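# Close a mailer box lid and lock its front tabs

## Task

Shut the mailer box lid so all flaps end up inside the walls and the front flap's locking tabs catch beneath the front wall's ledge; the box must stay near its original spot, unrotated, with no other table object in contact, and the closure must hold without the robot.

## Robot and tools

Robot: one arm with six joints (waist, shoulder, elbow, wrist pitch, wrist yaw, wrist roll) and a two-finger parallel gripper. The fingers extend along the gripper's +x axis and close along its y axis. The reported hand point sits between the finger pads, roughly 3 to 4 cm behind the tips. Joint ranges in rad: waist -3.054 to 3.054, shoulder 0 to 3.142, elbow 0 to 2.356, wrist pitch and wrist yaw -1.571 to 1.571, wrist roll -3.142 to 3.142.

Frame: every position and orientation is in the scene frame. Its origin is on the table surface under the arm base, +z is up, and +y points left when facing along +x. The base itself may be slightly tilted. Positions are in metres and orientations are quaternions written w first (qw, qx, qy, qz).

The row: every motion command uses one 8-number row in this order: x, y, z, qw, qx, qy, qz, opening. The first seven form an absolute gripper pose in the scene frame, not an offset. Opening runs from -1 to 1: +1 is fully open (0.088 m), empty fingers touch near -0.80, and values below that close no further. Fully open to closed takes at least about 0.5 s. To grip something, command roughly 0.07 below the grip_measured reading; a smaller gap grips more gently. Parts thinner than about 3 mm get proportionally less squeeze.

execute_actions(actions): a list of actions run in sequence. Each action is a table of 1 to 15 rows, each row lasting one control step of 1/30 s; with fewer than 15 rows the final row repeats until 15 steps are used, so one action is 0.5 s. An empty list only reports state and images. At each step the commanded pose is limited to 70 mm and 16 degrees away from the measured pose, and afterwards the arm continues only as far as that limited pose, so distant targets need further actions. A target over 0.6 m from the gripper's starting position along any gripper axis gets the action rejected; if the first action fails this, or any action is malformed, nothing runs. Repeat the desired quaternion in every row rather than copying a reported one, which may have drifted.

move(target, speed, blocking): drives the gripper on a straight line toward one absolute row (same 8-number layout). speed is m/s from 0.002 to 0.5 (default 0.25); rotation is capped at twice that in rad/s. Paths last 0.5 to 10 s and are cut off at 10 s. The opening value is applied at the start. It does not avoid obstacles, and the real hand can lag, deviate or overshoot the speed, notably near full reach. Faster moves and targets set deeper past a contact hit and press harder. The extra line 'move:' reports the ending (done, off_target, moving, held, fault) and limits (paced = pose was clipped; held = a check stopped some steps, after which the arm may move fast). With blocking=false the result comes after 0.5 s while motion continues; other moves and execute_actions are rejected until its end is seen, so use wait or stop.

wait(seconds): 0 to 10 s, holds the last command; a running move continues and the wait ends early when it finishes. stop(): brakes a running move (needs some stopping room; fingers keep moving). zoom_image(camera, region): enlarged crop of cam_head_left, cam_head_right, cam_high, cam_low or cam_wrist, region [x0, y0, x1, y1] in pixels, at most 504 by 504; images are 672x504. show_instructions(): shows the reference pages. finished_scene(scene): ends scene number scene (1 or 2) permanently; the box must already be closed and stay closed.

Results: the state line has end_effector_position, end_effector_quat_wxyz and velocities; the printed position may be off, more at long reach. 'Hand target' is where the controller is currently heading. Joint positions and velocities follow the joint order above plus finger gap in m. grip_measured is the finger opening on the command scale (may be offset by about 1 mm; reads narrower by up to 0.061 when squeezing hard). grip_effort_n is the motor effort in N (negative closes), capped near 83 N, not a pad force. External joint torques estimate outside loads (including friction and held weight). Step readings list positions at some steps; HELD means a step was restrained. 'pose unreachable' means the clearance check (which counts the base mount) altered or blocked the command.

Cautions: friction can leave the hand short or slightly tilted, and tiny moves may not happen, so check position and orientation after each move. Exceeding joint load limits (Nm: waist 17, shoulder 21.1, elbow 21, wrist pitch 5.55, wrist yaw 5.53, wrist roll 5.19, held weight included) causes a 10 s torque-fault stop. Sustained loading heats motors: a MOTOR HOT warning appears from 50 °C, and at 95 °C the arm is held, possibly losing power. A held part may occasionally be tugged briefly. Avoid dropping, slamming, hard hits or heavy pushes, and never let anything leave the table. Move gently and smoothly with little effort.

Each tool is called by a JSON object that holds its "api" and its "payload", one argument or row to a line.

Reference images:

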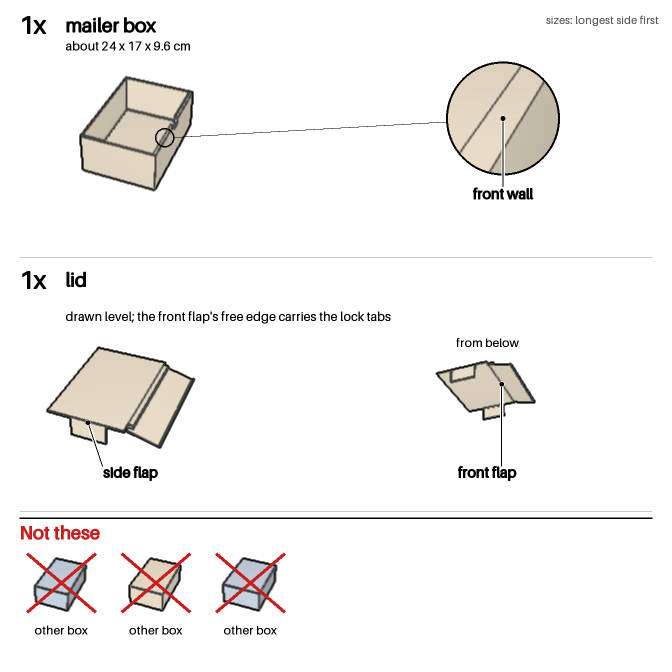

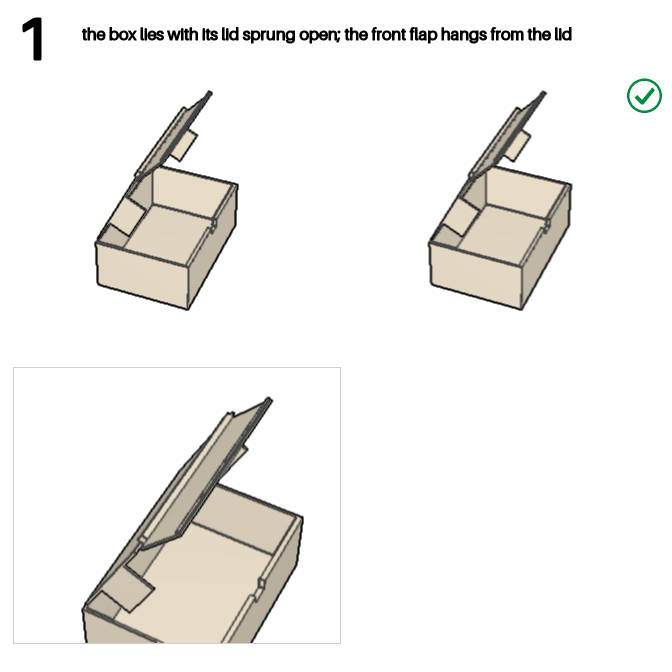

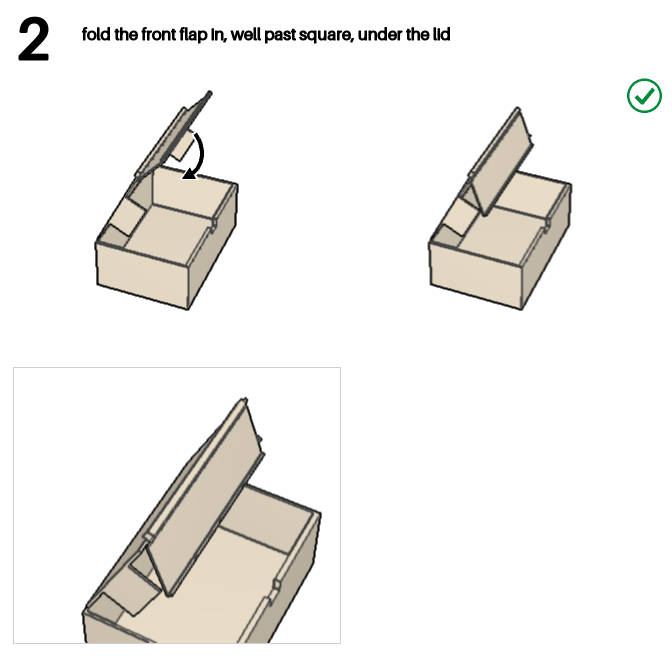

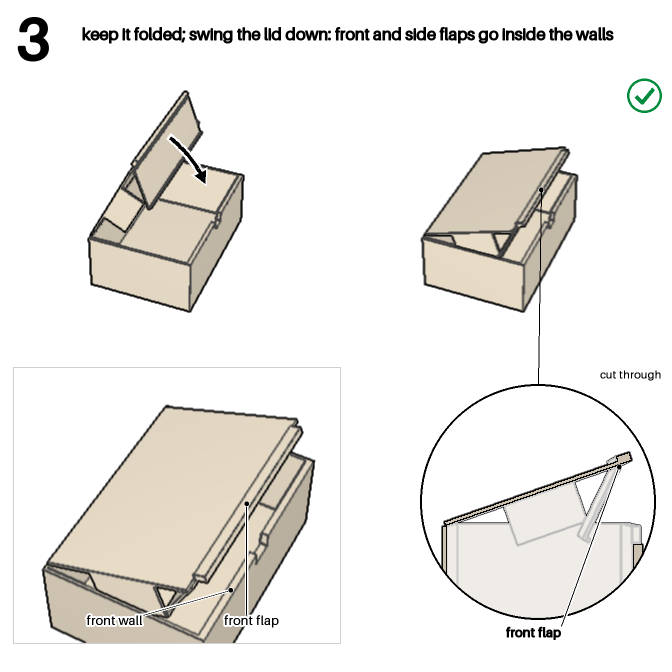

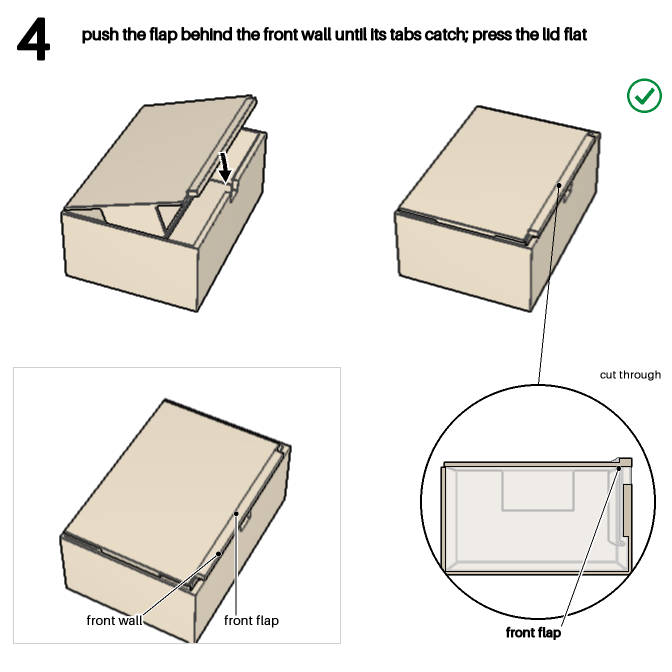

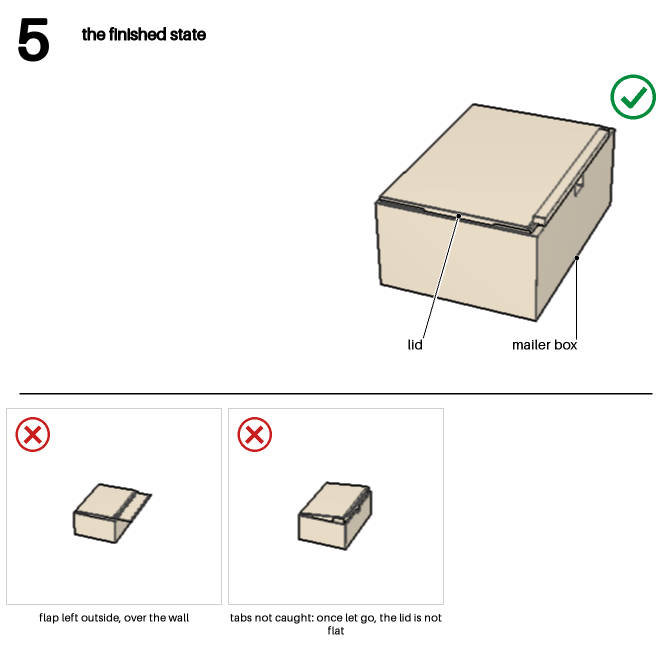

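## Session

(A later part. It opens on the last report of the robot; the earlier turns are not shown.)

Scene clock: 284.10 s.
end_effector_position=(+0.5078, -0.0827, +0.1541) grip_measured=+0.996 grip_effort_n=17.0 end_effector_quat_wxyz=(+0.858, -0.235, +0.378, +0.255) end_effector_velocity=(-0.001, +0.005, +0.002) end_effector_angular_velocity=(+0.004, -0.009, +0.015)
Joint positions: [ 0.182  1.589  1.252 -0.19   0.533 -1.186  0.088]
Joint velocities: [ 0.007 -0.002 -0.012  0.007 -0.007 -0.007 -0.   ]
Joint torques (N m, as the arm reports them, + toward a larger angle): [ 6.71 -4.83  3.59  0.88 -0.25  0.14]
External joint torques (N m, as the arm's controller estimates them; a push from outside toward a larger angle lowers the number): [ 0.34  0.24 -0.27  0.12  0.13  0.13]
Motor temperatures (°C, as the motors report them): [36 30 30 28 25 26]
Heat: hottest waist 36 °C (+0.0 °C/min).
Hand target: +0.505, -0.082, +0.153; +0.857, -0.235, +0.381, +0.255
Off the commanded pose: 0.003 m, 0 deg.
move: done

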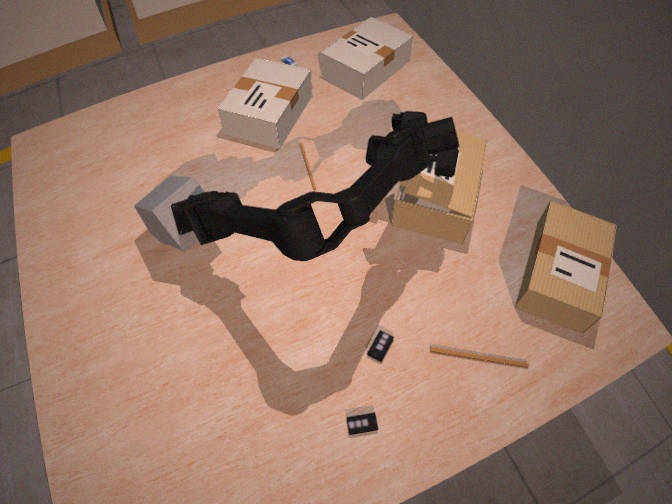

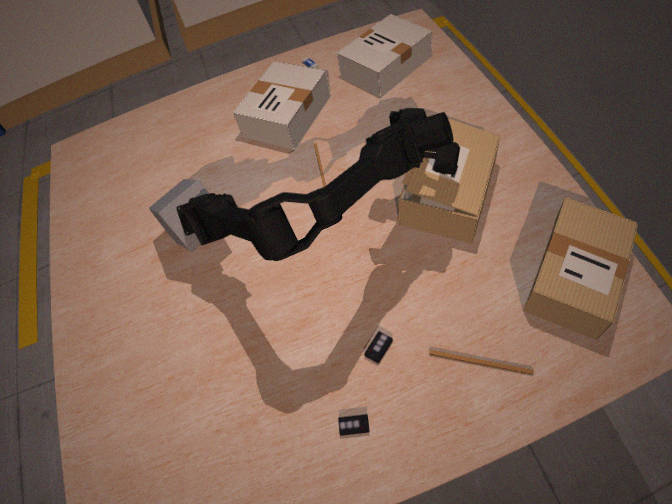

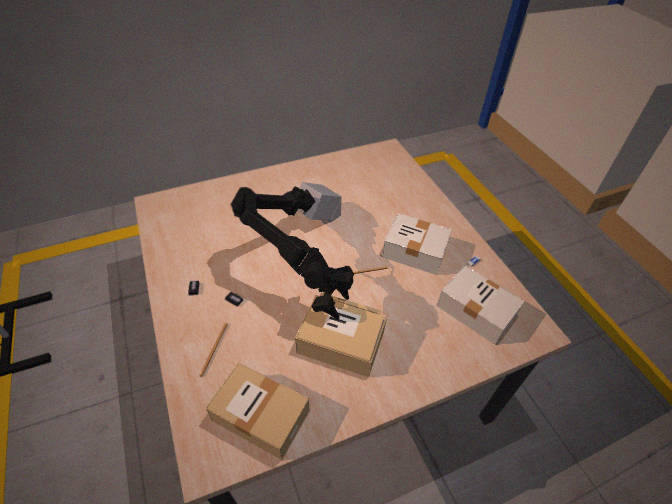

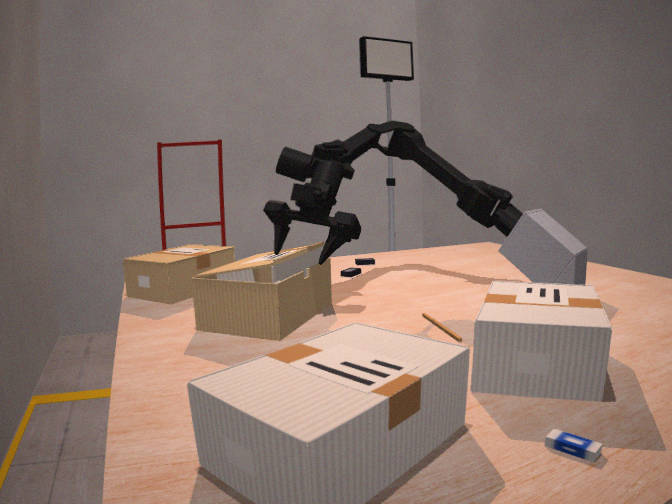

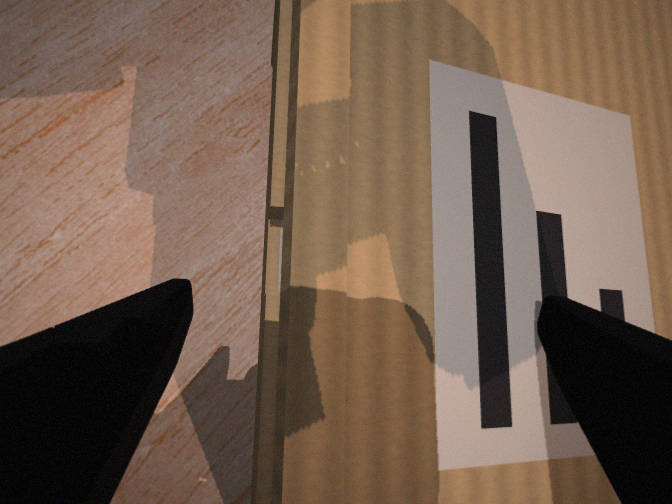

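B is out. Press down.

{"api": "move", "payload": {
  "target": [0.49,-0.062,0.15,0.858,-0.235,0.381,0.255,1],
  "speed": 0.03
}}

{"api": "move", "payload": {
  "target": [0.488,-0.059,0.108,0.858,-0.235,0.381,0.255,1],
  "speed": 0.03
}}

{"api": "move", "payload": {
  "target": [0.488,-0.059,0.135,0.858,-0.235,0.381,0.255,1],
  "speed": 0.03
}}

{"api": "zoom_image", "payload": {
  "camera": "cam_low",
  "region": [150,170,350,340]
}}

Scene clock: 291.33 s.
end_effector_position=(+0.4925, -0.0621, +0.1508) grip_measured=+0.996 grip_effort_n=16.5 end_effector_quat_wxyz=(+0.858, -0.235, +0.378, +0.256) end_effector_velocity=(-0.004, +0.003, -0.000) end_effector_angular_velocity=(+0.001, -0.000, +0.020)
Joint positions: [ 0.214  1.576  1.153 -0.116  0.561 -1.166  0.088]
Joint velocities: [ 0.002 -0.007 -0.012 -0.007 -0.007 -0.007 -0.   ]
Joint torques (N m, as the arm reports them, + toward a larger angle): [ 6.49 -4.7   3.39  0.9  -0.22  0.14]
External joint torques (N m, as the arm's controller estimates them; a push from outside toward a larger angle lowers the number): [ 0.29  0.1  -0.43  0.12  0.15  0.12]
Motor temperatures (°C, as the motors report them): [37 31 29 28 25 26]
Heat: hottest waist 37 °C (+1.0 °C/min).
Hand target: +0.490, -0.062, +0.150; +0.857, -0.235, +0.381, +0.255
Off the commanded pose: 0.003 m, 0 deg.
move: done

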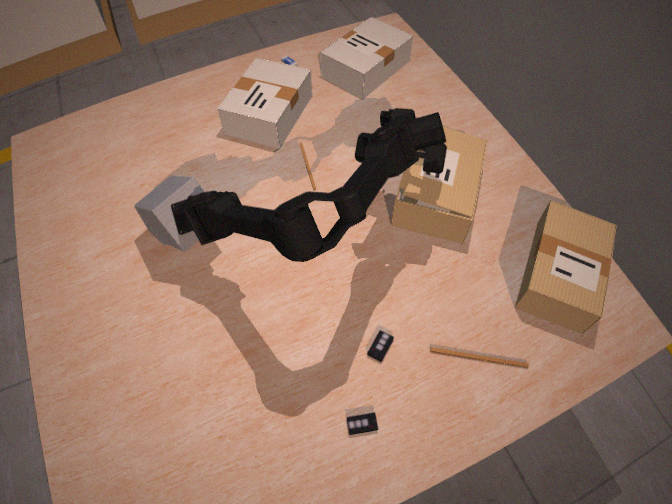

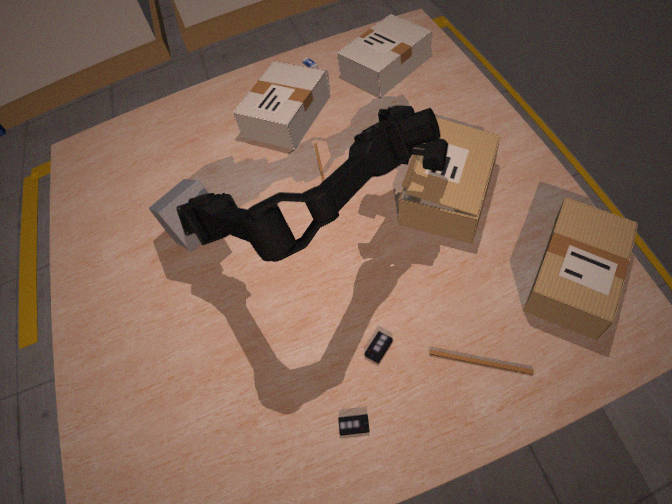

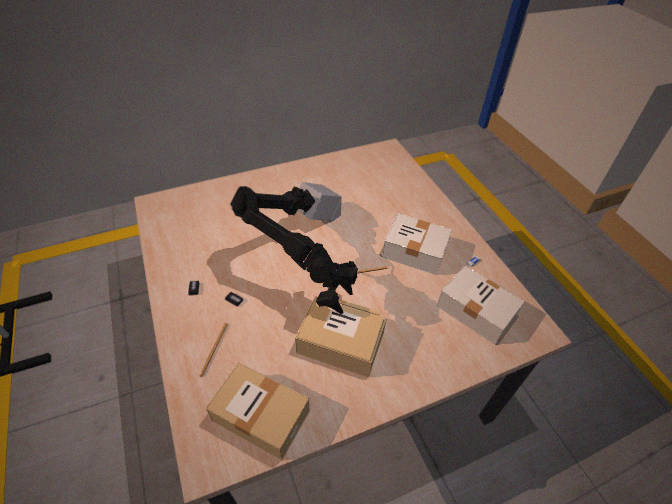

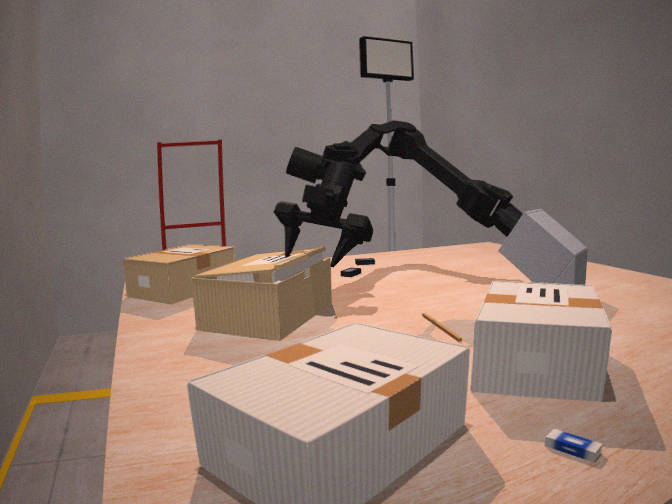

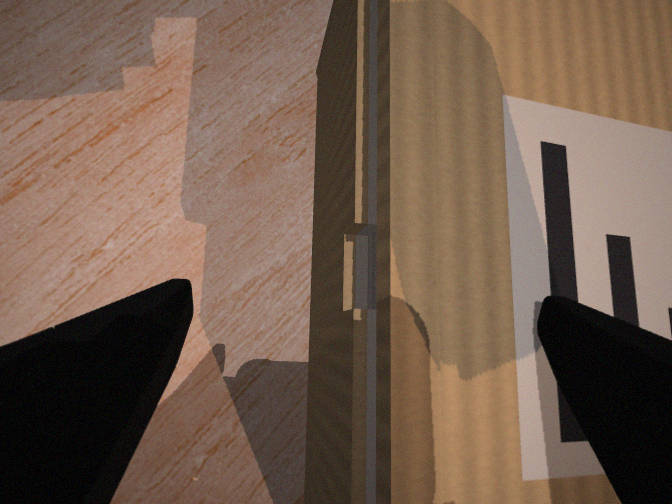

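Scene clock: 293.00 s.
end_effector_position=(+0.4968, -0.0632, +0.1326) grip_measured=+0.996 grip_effort_n=16.5 end_effector_quat_wxyz=(+0.872, -0.231, +0.355, +0.245) end_effector_velocity=(+0.002, -0.001, +0.000) end_effector_angular_velocity=(+0.000, -0.022, +0.008)
Joint positions: [ 0.153  1.584  1.089  0.031  0.475 -1.217  0.088]
Joint velocities: [-0.007 -0.002 -0.007  0.022 -0.022 -0.022 -0.   ]
Joint torques (N m, as the arm reports them, + toward a larger angle): [ 3.1  -1.47  2.11  0.57 -0.12  0.06]
External joint torques (N m, as the arm's controller estimates them; a push from outside toward a larger angle lowers the number): [-3.09  3.62 -1.57 -0.23  0.29  0.05]
Motor temperatures (°C, as the motors report them): [36 31 29 28 25 26]
Heat: hottest waist 36 °C (+0.0 °C/min).
Hand target: +0.487, -0.059, +0.109; +0.857, -0.234, +0.381, +0.255
Off the commanded pose: 0.026 m, 4 deg.
move: off_target

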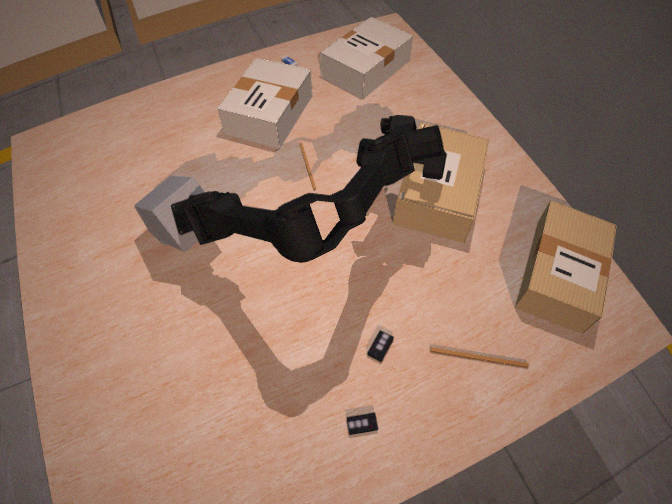

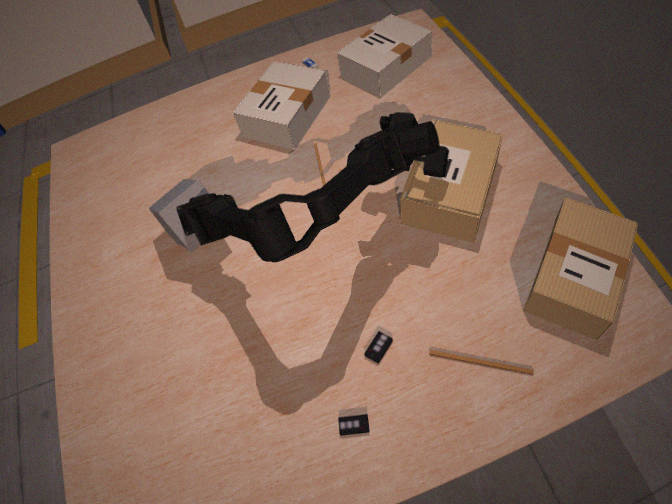

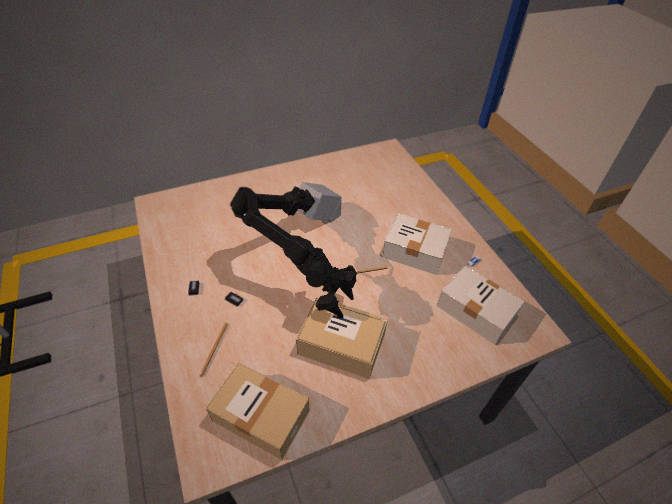

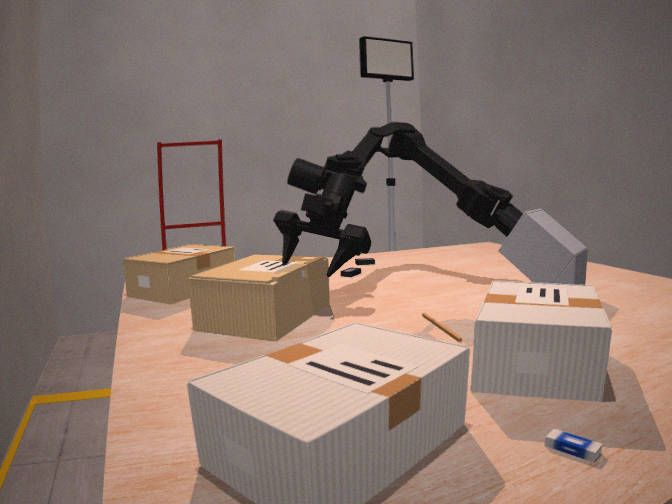

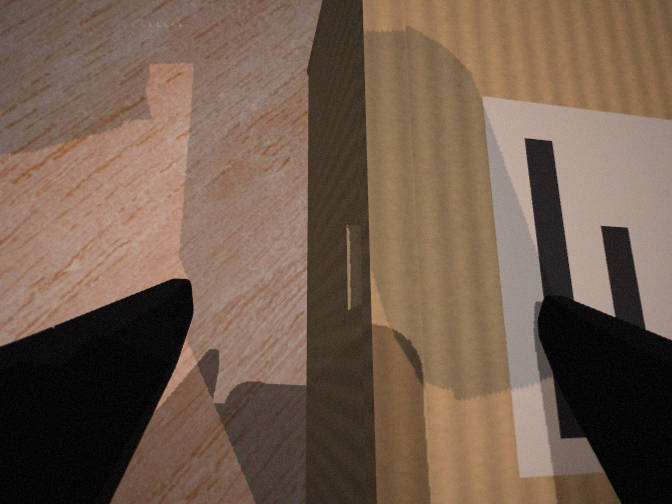

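Scene clock: 294.30 s.
end_effector_position=(+0.4887, -0.0577, +0.1358) grip_measured=+0.996 grip_effort_n=16.5 end_effector_quat_wxyz=(+0.859, -0.235, +0.376, +0.256) end_effector_velocity=(-0.003, +0.005, +0.001) end_effector_angular_velocity=(+0.011, +0.006, +0.019)
Joint positions: [ 0.184  1.583  1.104 -0.046  0.531 -1.186  0.088]
Joint velocities: [ 0.007 -0.002 -0.002 -0.022 -0.007  0.007  0.   ]
Joint torques (N m, as the arm reports them, + toward a larger angle): [ 6.47 -4.28  4.75  0.47 -0.13  0.18]
External joint torques (N m, as the arm's controller estimates them; a push from outside toward a larger angle lowers the number): [ 0.24  0.56  1.11 -0.29  0.25  0.17]
Motor temperatures (°C, as the motors report them): [37 31 29 28 25 26]
Heat: hottest waist 37 °C (+1.0 °C/min).
Hand target: +0.488, -0.059, +0.135; +0.857, -0.235, +0.381, +0.255
Off the commanded pose: 0.002 m, 1 deg.
move: done

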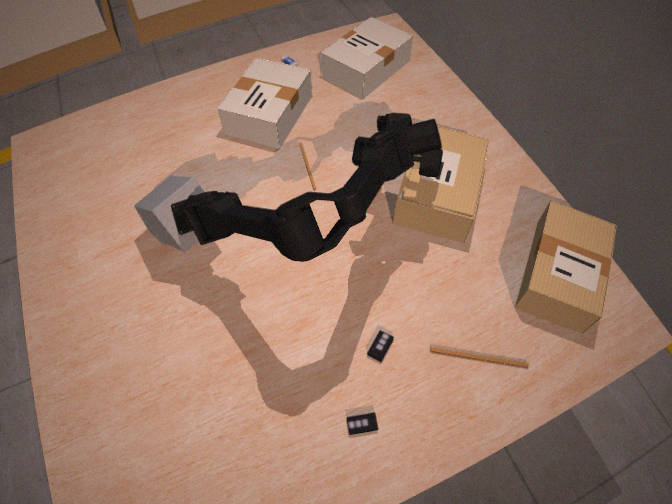

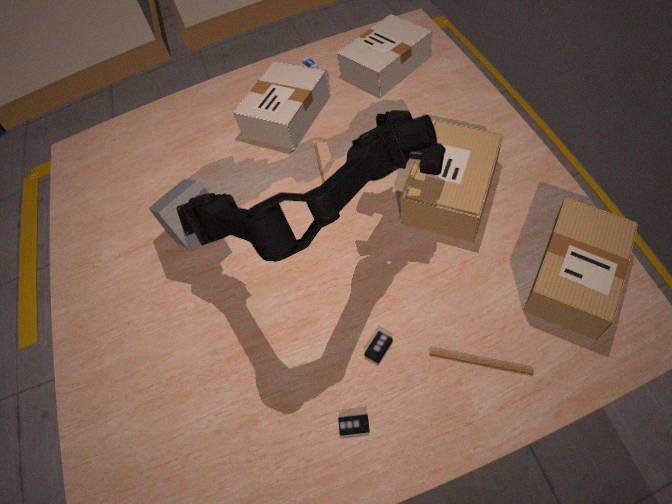

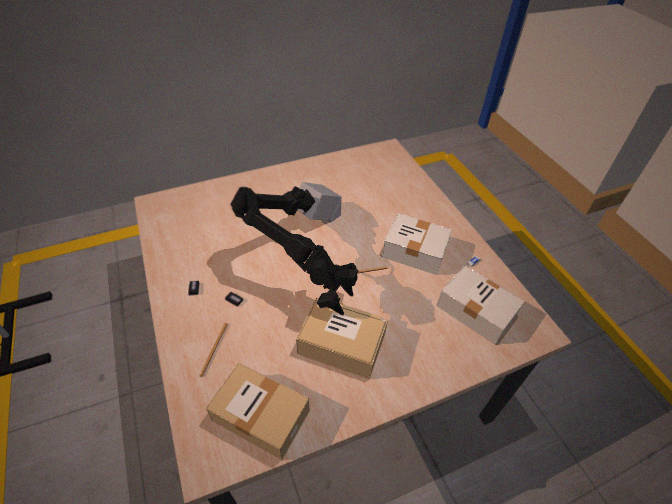

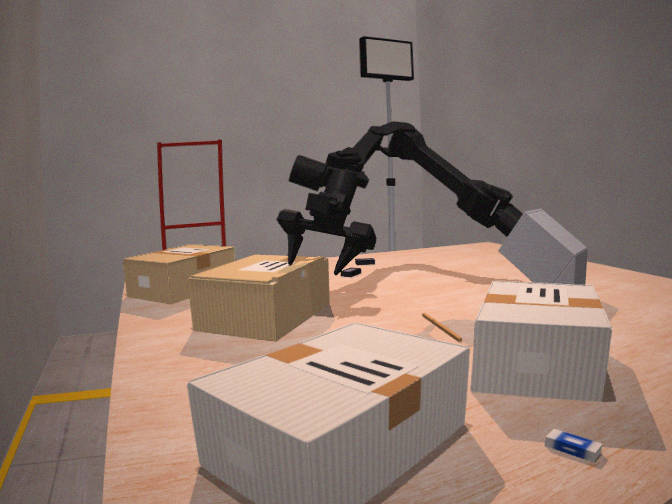

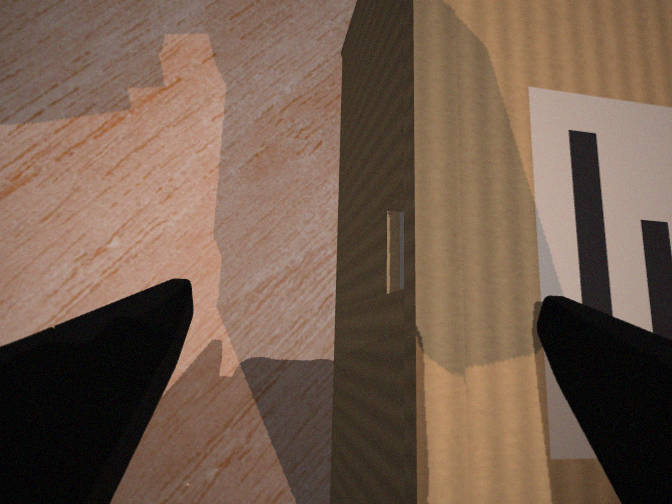

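Region (150, 170, 350, 340) of cam_low's 672x504 image, scaled by 2.520, with more detail than that image has; it fills the top 428 rows of this view, and the rest is white.

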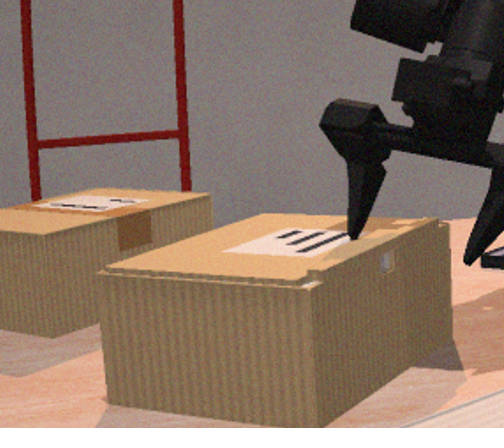

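{"api": "move", "payload": {
  "target": [0.47,-0.08,0.17,0.858,-0.235,0.381,0.255,-0.8],
  "speed": 0.08
}}

{"api": "move", "payload": {
  "target": [0.40,-0.175,0.16,0.858,-0.235,0.381,0.255,-0.8],
  "speed": 0.12
}}

{"api": "move", "payload": {
  "target": [0.40,-0.175,0.085,0.858,-0.235,0.381,0.255,-0.8],
  "speed": 0.08
}}

Scene clock: 302.33 s.
end_effector_position=(+0.4696, -0.0763, +0.1675) grip_measured=-0.796 grip_effort_n=-10.5 end_effector_quat_wxyz=(+0.856, -0.237, +0.380, +0.260) end_effector_velocity=(-0.004, +0.000, +0.002) end_effector_angular_velocity=(+0.001, -0.000, +0.020)
Joint positions: [ 0.24   1.465  1.105 -0.197  0.583 -1.151  0.   ]
Joint velocities: [ 0.002 -0.012 -0.002 -0.022 -0.007 -0.007  0.   ]
Joint torques (N m, as the arm reports them, + toward a larger angle): [ 5.98 -4.24  5.47  0.65 -0.19  0.14]
External joint torques (N m, as the arm's controller estimates them; a push from outside toward a larger angle lowers the number): [ 0.46  0.    1.57 -0.13  0.17  0.12]
Motor temperatures (°C, as the motors report them): [37 31 30 28 25 26]
Heat: hottest waist 37 °C (+1.0 °C/min).
Hand target: +0.470, -0.080, +0.170; +0.857, -0.235, +0.381, +0.255
Off the commanded pose: 0.005 m, 1 deg.
move: done

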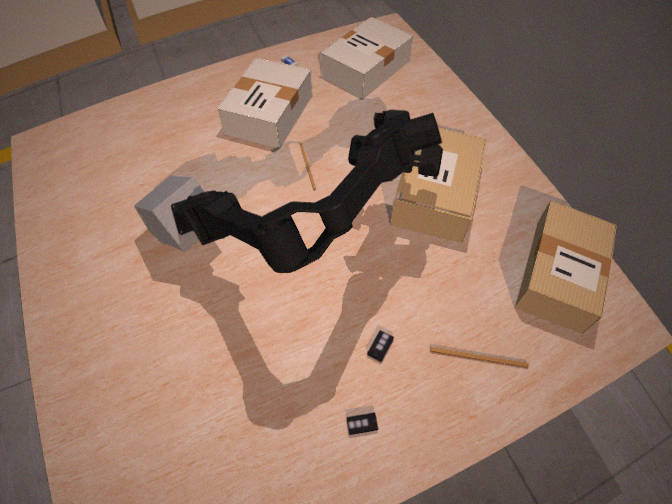

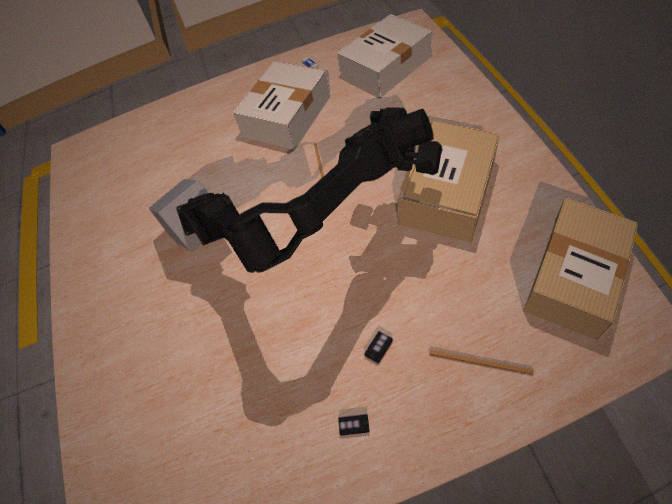

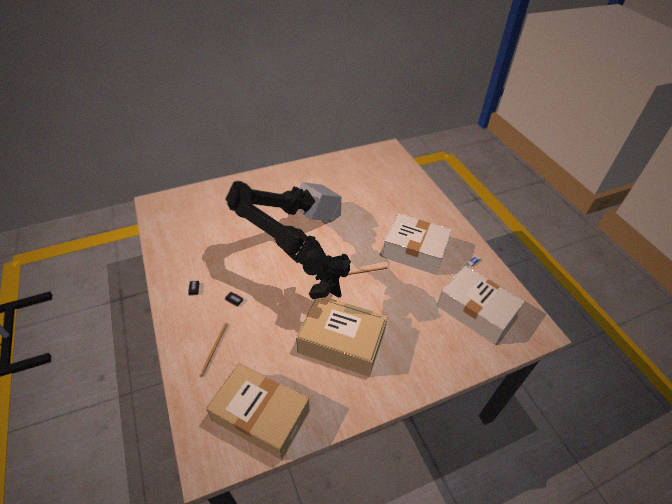

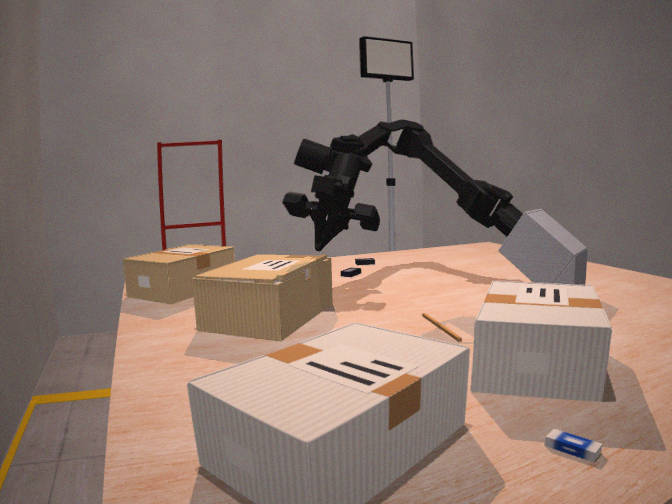

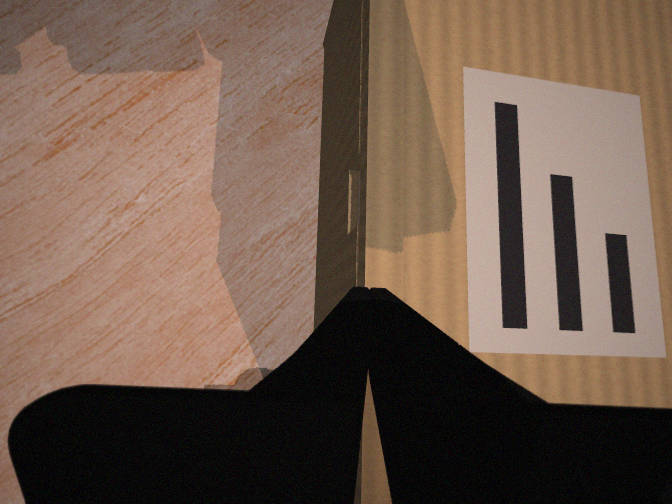

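Scene clock: 303.83 s.
end_effector_position=(+0.4027, -0.1752, +0.1611) grip_measured=-0.797 grip_effort_n=-11.9 end_effector_quat_wxyz=(+0.858, -0.234, +0.381, +0.252) end_effector_velocity=(-0.006, +0.000, -0.003) end_effector_angular_velocity=(-0.001, +0.006, +0.028)
Joint positions: [-0.013  1.1    1.009 -0.389  0.369 -1.284  0.   ]
Joint velocities: [-0.017 -0.012 -0.007 -0.022 -0.022 -0.022  0.   ]
Joint torques (N m, as the arm reports them, + toward a larger angle): [ 2.99 -4.13  3.93  0.55 -0.61 -0.13]
External joint torques (N m, as the arm's controller estimates them; a push from outside toward a larger angle lowers the number): [-0.15 -0.01 -0.1  -0.12 -0.21 -0.14]
Motor temperatures (°C, as the motors report them): [37 31 30 28 25 26]
Heat: hottest waist 37 °C (+1.0 °C/min).
Hand target: +0.400, -0.175, +0.160; +0.857, -0.234, +0.381, +0.255
Off the commanded pose: 0.003 m, 0 deg.
move: done

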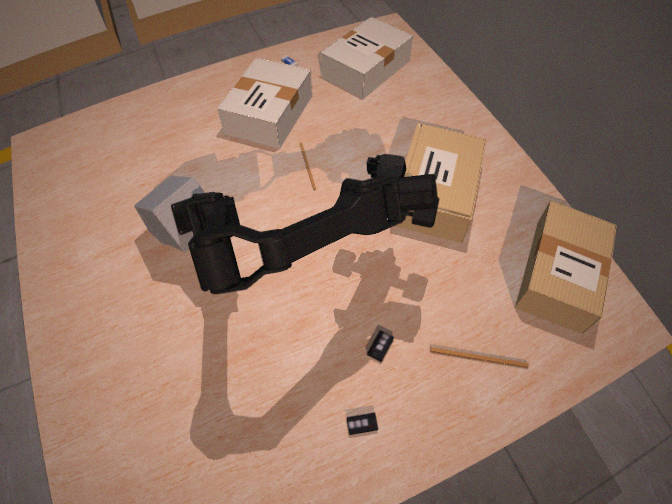

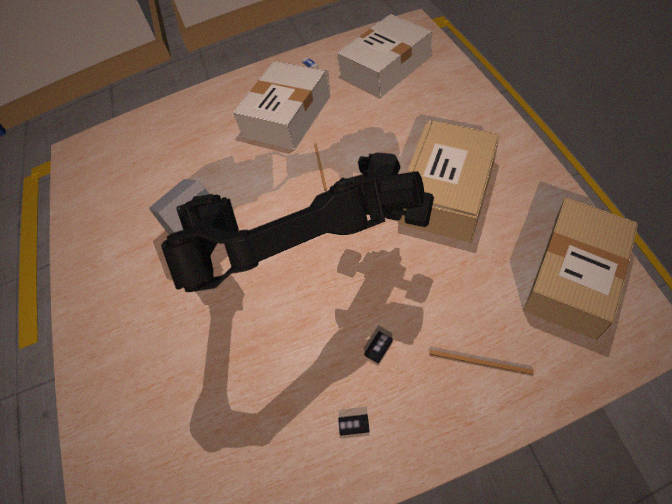

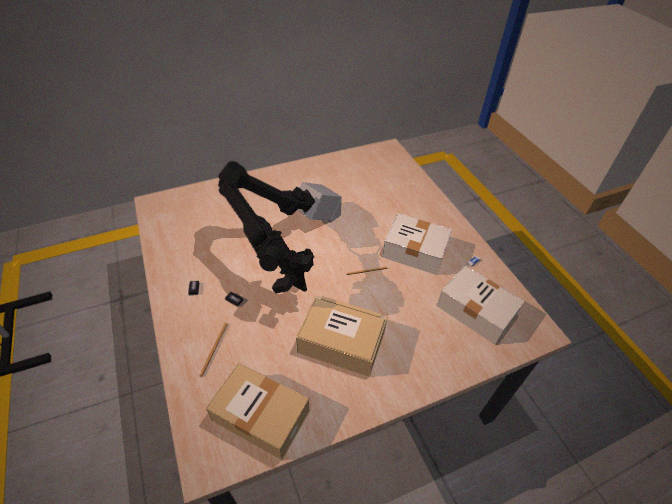

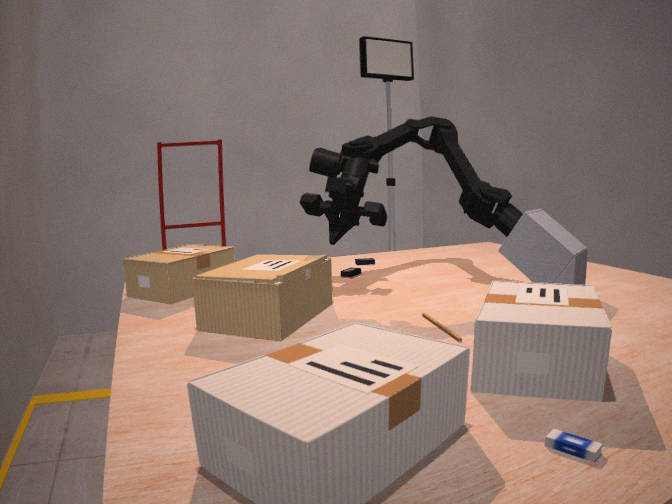

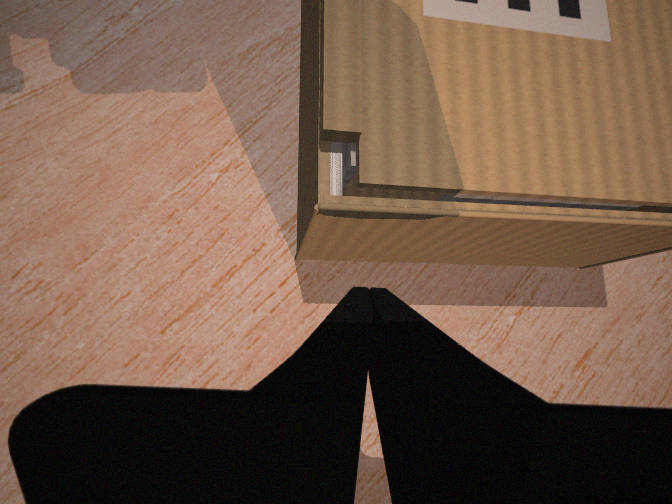

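Scene clock: 305.20 s.
end_effector_position=(+0.4013, -0.1792, +0.0899) grip_measured=-0.797 grip_effort_n=-11.9 end_effector_quat_wxyz=(+0.860, -0.235, +0.379, +0.248) end_effector_velocity=(+0.000, -0.001, -0.004) end_effector_angular_velocity=(-0.015, -0.016, +0.020)
Joint positions: [-0.256  1.192  0.894 -0.143  0.151 -1.397  0.   ]
Joint velocities: [-0.017  0.007 -0.007  0.022 -0.022 -0.037  0.   ]
Joint torques (N m, as the arm reports them, + toward a larger angle): [ 2.99 -3.65  3.41  0.79 -0.61 -0.12]
External joint torques (N m, as the arm's controller estimates them; a push from outside toward a larger angle lowers the number): [-0.31  1.78 -0.24  0.19 -0.17 -0.13]
Motor temperatures (°C, as the motors report them): [36 31 30 28 25 26]
Heat: hottest waist 36 °C (+0.0 °C/min).
Hand target: +0.400, -0.175, +0.085; +0.857, -0.234, +0.381, +0.255
Off the commanded pose: 0.007 m, 1 deg.
move: done

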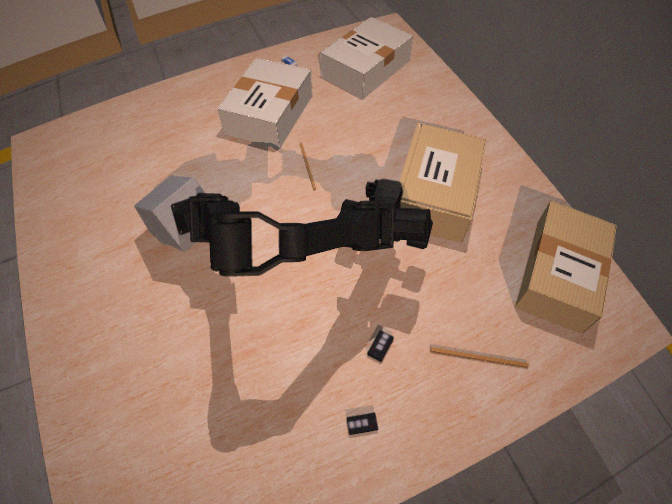

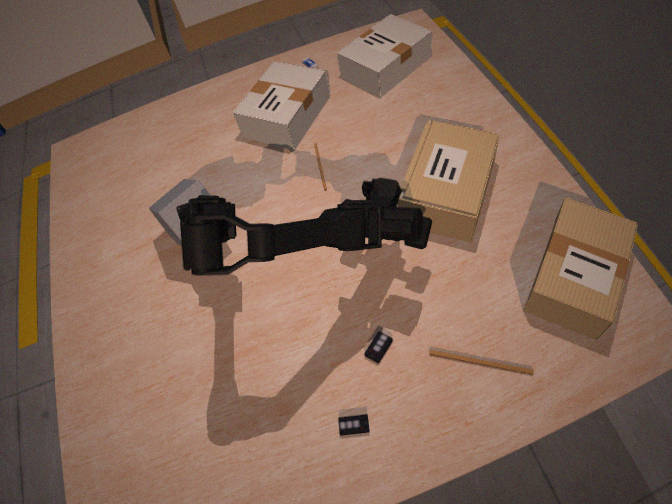

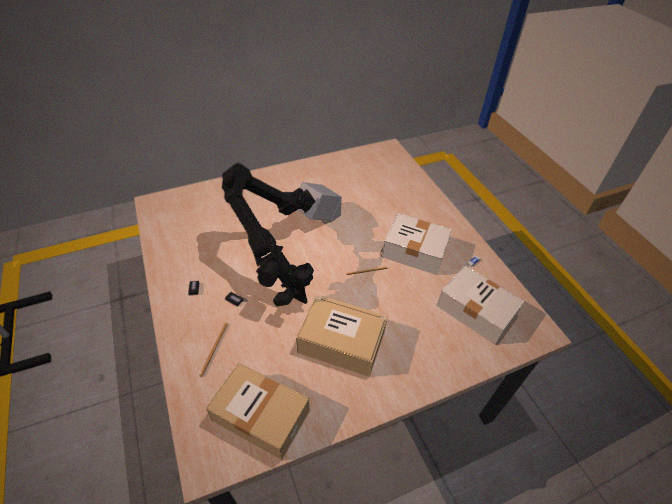

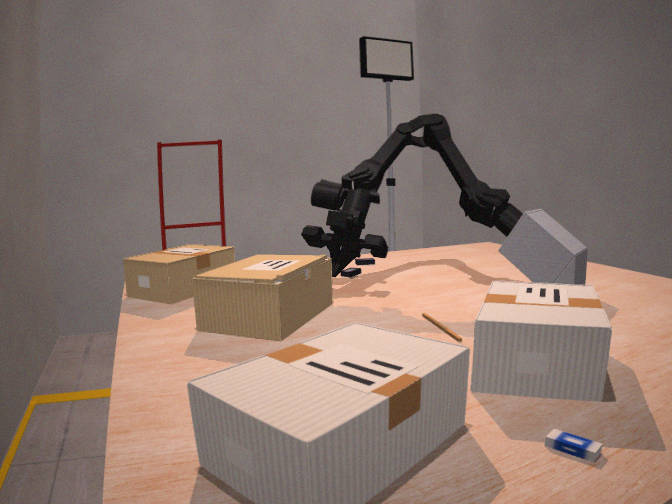

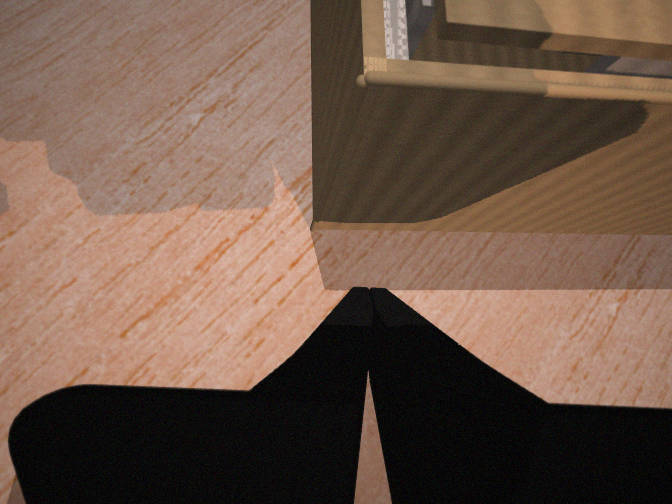

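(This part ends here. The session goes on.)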